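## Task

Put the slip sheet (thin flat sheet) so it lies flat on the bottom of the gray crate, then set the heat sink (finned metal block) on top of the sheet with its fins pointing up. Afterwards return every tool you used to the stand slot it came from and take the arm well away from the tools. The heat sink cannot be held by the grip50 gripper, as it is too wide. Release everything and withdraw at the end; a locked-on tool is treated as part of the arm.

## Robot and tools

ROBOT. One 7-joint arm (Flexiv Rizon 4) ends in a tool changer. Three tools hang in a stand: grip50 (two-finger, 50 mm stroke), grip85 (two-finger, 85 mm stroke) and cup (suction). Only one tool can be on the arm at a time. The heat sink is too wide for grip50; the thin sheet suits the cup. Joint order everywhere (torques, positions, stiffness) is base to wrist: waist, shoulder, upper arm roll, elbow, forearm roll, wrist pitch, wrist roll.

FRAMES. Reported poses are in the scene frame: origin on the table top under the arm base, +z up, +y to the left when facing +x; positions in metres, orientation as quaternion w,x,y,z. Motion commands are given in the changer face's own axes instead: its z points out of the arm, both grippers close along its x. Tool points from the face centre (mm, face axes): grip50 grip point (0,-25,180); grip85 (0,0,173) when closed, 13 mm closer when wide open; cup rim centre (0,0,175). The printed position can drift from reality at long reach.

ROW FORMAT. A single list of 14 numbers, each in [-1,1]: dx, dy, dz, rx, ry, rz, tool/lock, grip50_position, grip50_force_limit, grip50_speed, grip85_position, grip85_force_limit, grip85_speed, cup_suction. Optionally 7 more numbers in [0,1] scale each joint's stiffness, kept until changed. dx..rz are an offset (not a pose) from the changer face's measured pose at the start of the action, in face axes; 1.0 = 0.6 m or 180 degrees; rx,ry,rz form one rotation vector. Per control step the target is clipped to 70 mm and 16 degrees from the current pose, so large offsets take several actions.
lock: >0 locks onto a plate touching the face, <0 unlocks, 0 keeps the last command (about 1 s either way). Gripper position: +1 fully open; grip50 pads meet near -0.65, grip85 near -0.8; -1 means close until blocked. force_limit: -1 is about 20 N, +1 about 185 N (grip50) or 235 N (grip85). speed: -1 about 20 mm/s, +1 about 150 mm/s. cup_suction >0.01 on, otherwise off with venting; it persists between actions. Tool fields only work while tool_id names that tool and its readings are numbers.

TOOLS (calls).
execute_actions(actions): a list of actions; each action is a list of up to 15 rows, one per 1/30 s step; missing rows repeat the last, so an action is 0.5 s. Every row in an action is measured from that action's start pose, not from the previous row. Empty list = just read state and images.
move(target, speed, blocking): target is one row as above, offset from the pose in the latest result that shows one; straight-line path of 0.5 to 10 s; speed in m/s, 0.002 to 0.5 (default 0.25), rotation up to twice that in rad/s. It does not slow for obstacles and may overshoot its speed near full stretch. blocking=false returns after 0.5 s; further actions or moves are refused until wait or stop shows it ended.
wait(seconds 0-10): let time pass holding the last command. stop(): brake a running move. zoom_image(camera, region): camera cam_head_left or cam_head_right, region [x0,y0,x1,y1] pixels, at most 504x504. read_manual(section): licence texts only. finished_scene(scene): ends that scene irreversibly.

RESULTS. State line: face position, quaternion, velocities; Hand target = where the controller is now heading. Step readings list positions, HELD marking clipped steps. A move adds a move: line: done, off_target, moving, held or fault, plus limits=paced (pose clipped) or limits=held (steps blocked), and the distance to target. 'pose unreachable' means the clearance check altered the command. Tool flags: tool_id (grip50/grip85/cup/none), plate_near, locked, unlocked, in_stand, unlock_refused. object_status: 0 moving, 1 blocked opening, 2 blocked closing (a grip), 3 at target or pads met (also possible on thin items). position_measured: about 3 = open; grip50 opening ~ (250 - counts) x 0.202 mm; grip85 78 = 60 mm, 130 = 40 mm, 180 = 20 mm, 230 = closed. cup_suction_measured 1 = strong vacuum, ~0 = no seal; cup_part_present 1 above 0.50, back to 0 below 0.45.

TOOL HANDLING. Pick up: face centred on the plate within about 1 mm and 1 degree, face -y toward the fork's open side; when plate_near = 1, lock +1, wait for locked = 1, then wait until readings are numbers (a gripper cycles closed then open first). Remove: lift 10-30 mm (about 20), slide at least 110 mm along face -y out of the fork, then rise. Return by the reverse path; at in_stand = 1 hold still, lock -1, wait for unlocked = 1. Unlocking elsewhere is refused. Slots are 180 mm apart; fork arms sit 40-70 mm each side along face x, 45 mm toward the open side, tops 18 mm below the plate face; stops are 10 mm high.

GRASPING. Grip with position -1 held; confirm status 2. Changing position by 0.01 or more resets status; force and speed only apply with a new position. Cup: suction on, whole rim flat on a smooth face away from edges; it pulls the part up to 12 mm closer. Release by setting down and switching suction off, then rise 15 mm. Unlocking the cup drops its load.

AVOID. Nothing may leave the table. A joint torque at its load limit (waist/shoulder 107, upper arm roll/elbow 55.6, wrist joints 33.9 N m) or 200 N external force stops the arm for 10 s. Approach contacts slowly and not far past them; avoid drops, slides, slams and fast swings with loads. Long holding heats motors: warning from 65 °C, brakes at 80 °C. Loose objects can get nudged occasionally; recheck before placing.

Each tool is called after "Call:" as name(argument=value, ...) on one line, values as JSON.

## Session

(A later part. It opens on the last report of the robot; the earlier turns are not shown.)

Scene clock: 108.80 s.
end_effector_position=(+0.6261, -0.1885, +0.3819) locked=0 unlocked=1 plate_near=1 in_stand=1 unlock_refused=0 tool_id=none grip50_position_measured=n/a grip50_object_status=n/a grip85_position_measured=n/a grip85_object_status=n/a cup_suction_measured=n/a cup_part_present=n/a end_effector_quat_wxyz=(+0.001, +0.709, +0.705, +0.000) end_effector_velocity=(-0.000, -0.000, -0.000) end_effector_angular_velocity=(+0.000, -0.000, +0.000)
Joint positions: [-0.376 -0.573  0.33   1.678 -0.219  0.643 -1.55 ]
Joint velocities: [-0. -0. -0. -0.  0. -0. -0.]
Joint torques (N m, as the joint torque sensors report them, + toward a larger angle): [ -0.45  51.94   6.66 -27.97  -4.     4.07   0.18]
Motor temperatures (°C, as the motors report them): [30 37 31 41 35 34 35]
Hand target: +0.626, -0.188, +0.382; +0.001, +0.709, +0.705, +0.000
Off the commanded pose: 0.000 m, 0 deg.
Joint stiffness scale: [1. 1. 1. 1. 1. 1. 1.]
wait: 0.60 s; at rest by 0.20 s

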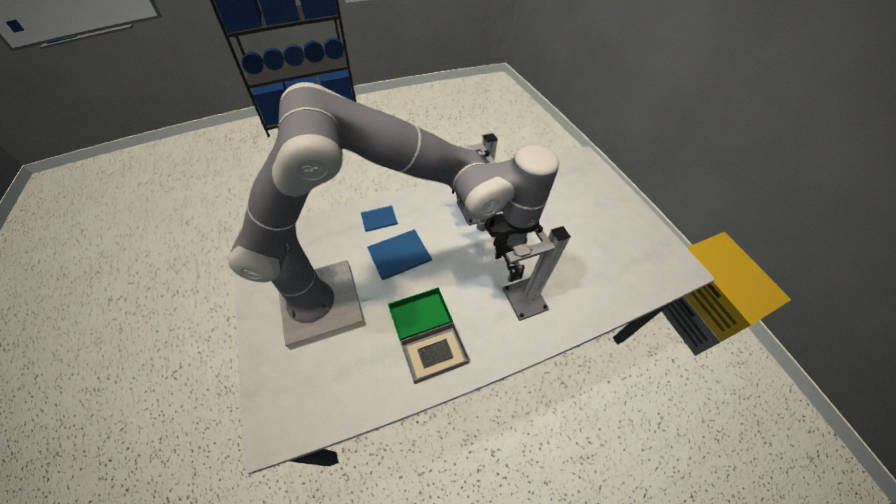

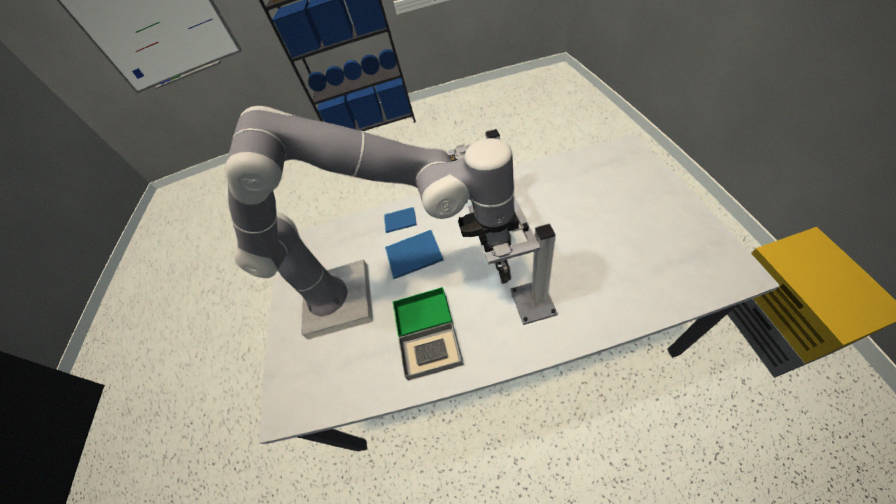

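Call:
move(target=[0,0,-0.04,0,0,0,0,0,0,0,0,0,0,0], speed=0.08)

Call:
move(target=[0.1,-0.36,-0.2,0,0,0,0,0,0,0,0,0,0,0], speed=0.3)

Scene clock: 109.70 s.
end_effector_position=(+0.6260, -0.1884, +0.4058) locked=0 unlocked=1 plate_near=0 in_stand=0 unlock_refused=0 tool_id=none grip50_position_measured=n/a grip50_object_status=n/a grip85_position_measured=n/a grip85_object_status=n/a cup_suction_measured=n/a cup_part_present=n/a end_effector_quat_wxyz=(+0.001, +0.709, +0.705, +0.000) end_effector_velocity=(-0.000, -0.000, +0.000) end_effector_angular_velocity=(+0.000, +0.001, +0.000)
Joint positions: [-0.381 -0.543  0.34   1.655 -0.207  0.59  -1.557]
Joint velocities: [-0.     0.     0.    -0.     0.    -0.001 -0.   ]
Joint torques (N m, as the joint torque sensors report them, + toward a larger angle): [ -1.82  51.17   7.32 -28.72  -3.8    3.5   -0.57]
Motor temperatures (°C, as the motors report them): [30 37 31 41 35 34 35]
Hand target: +0.626, -0.188, +0.406; +0.001, +0.709, +0.705, +0.000
Off the commanded pose: 0.000 m, 0 deg.
Joint stiffness scale: [1. 1. 1. 1. 1. 1. 1.]
move: done

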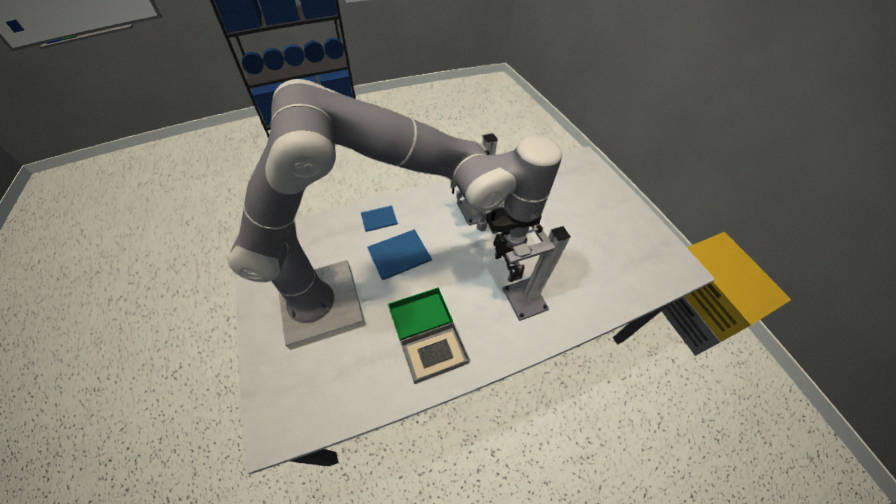

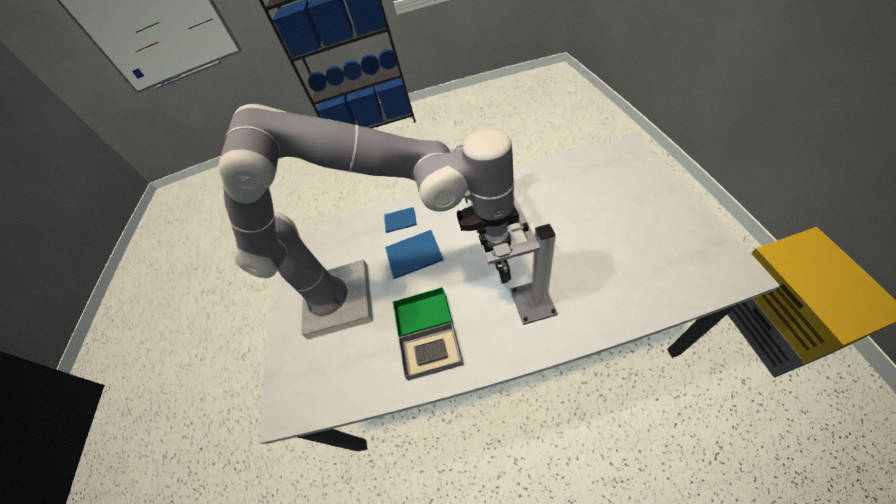

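Scene clock: 111.07 s.
end_effector_position=(+0.4099, -0.1263, +0.5242) locked=0 unlocked=1 plate_near=0 in_stand=0 unlock_refused=0 tool_id=none grip50_position_measured=n/a grip50_object_status=n/a grip85_position_measured=n/a grip85_object_status=n/a cup_suction_measured=n/a cup_part_present=n/a end_effector_quat_wxyz=(+0.002, +0.710, +0.705, +0.000) end_effector_velocity=(-0.000, -0.000, -0.000) end_effector_angular_velocity=(+0.001, +0.001, +0.001)
Joint positions: [-0.511  0.116  0.457  2.079  0.058  0.403 -1.665]
Joint velocities: [-0.     0.    -0.     0.     0.    -0.001 -0.002]
Joint torques (N m, as the joint torque sensors report them, + toward a larger angle): [ -0.77  22.54  -3.01 -29.36  -4.21   3.49  -0.58]
Motor temperatures (°C, as the motors report them): [30 37 31 41 35 34 35]
Hand target: +0.410, -0.126, +0.524; +0.001, +0.710, +0.705, +0.000
Off the commanded pose: 0.001 m, 0 deg.
Joint stiffness scale: [1. 1. 1. 1. 1. 1. 1.]
move: done

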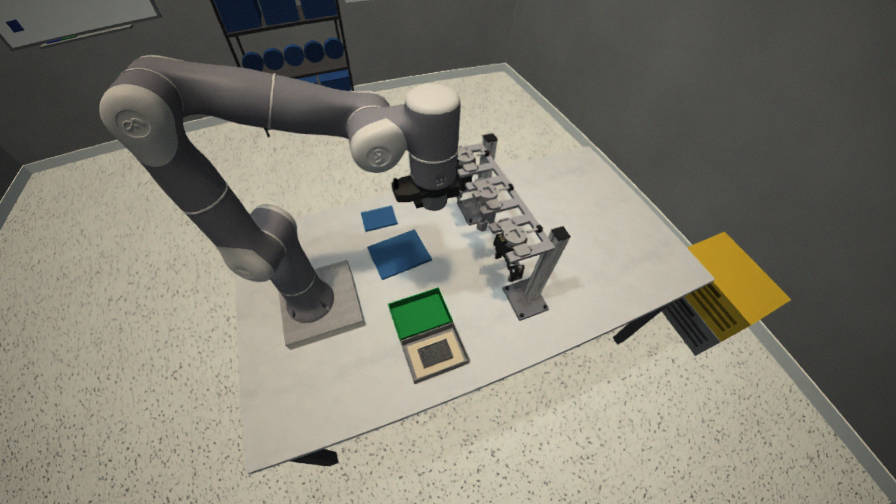

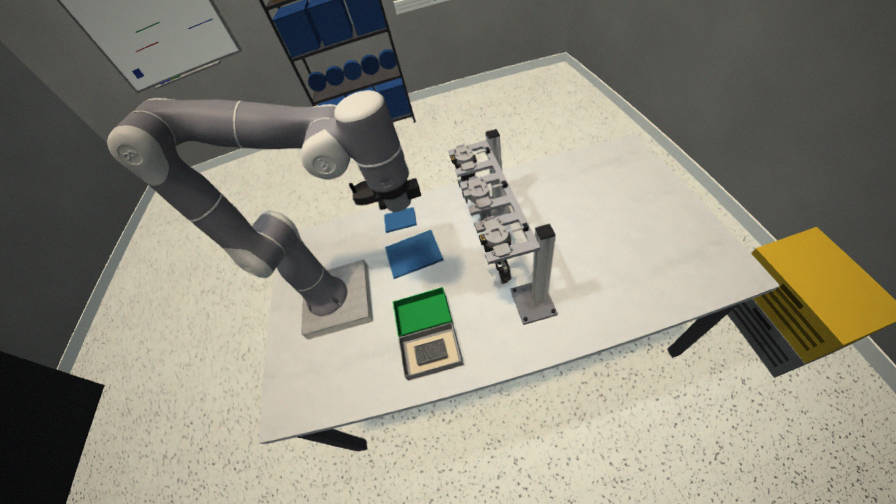

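Call:
zoom_image(camera="cam_head_left", region=[380, 310, 490, 395])

Call:
zoom_image(camera="cam_head_left", region=[480, 210, 550, 270])

Call:
zoom_image(camera="cam_head_right", region=[465, 210, 535, 270])

Call:
zoom_image(camera="cam_head_left", region=[452, 162, 522, 222])

Call:
zoom_image(camera="cam_head_right", region=[445, 160, 515, 220])

Region (380, 310, 490, 395) of cam_head_left's 896x504 image, scaled by 4.582, with more detail than that image has; it fills the top 389 rows of this view, and the rest is white.

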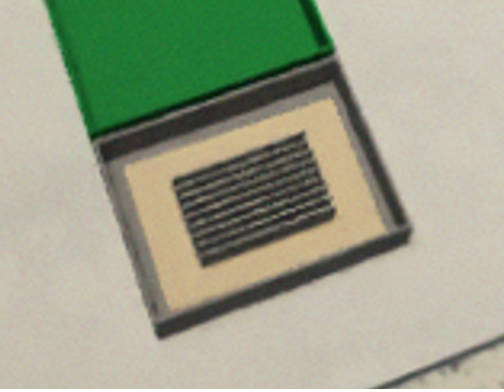

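Region (480, 210, 550, 270) of cam_head_left's 896x504 image, scaled by 7.200, with more detail than that image has; it fills the top 432 rows of this view, and the rest is white.

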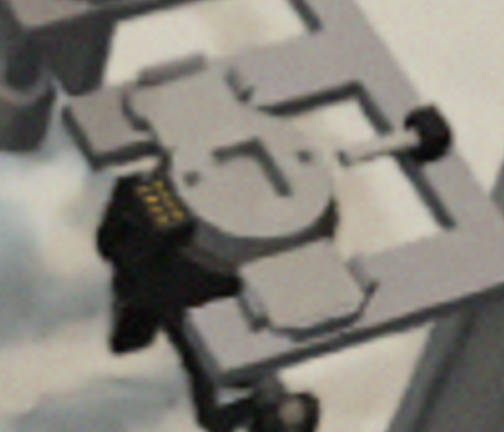

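Region (465, 210, 535, 270) of cam_head_right's 896x504 image, scaled by 7.200, with more detail than that image has; it fills the top 432 rows of this view, and the rest is white.

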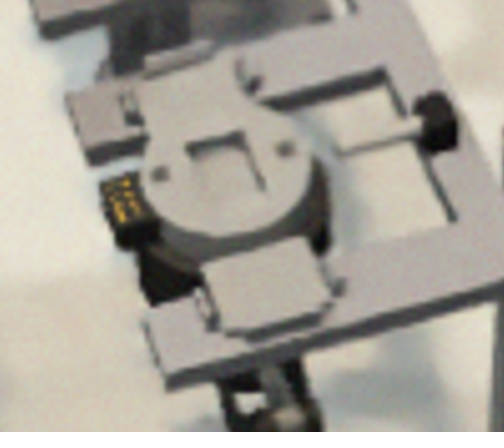

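Region (452, 162, 522, 222) of cam_head_left's 896x504 image, scaled by 7.200, with more detail than that image has; it fills the top 432 rows of this view, and the rest is white.

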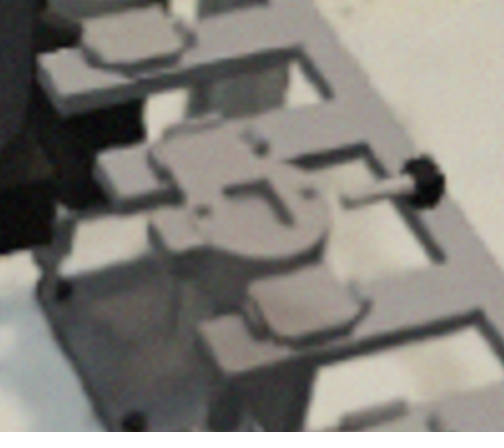

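Region (445, 160, 515, 220) of cam_head_right's 896x504 image, scaled by 7.200, with more detail than that image has; it fills the top 432 rows of this view, and the rest is white.

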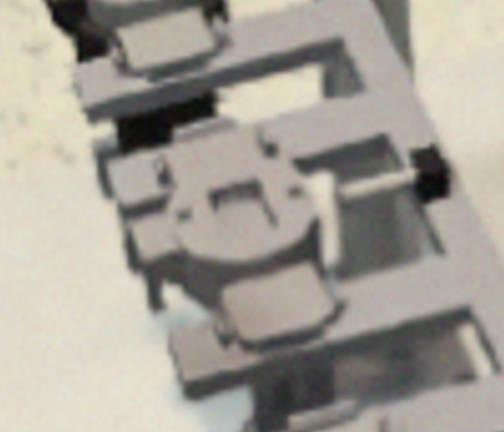

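Call:
finished_scene(scene=1)

The scene is finished: the task was done.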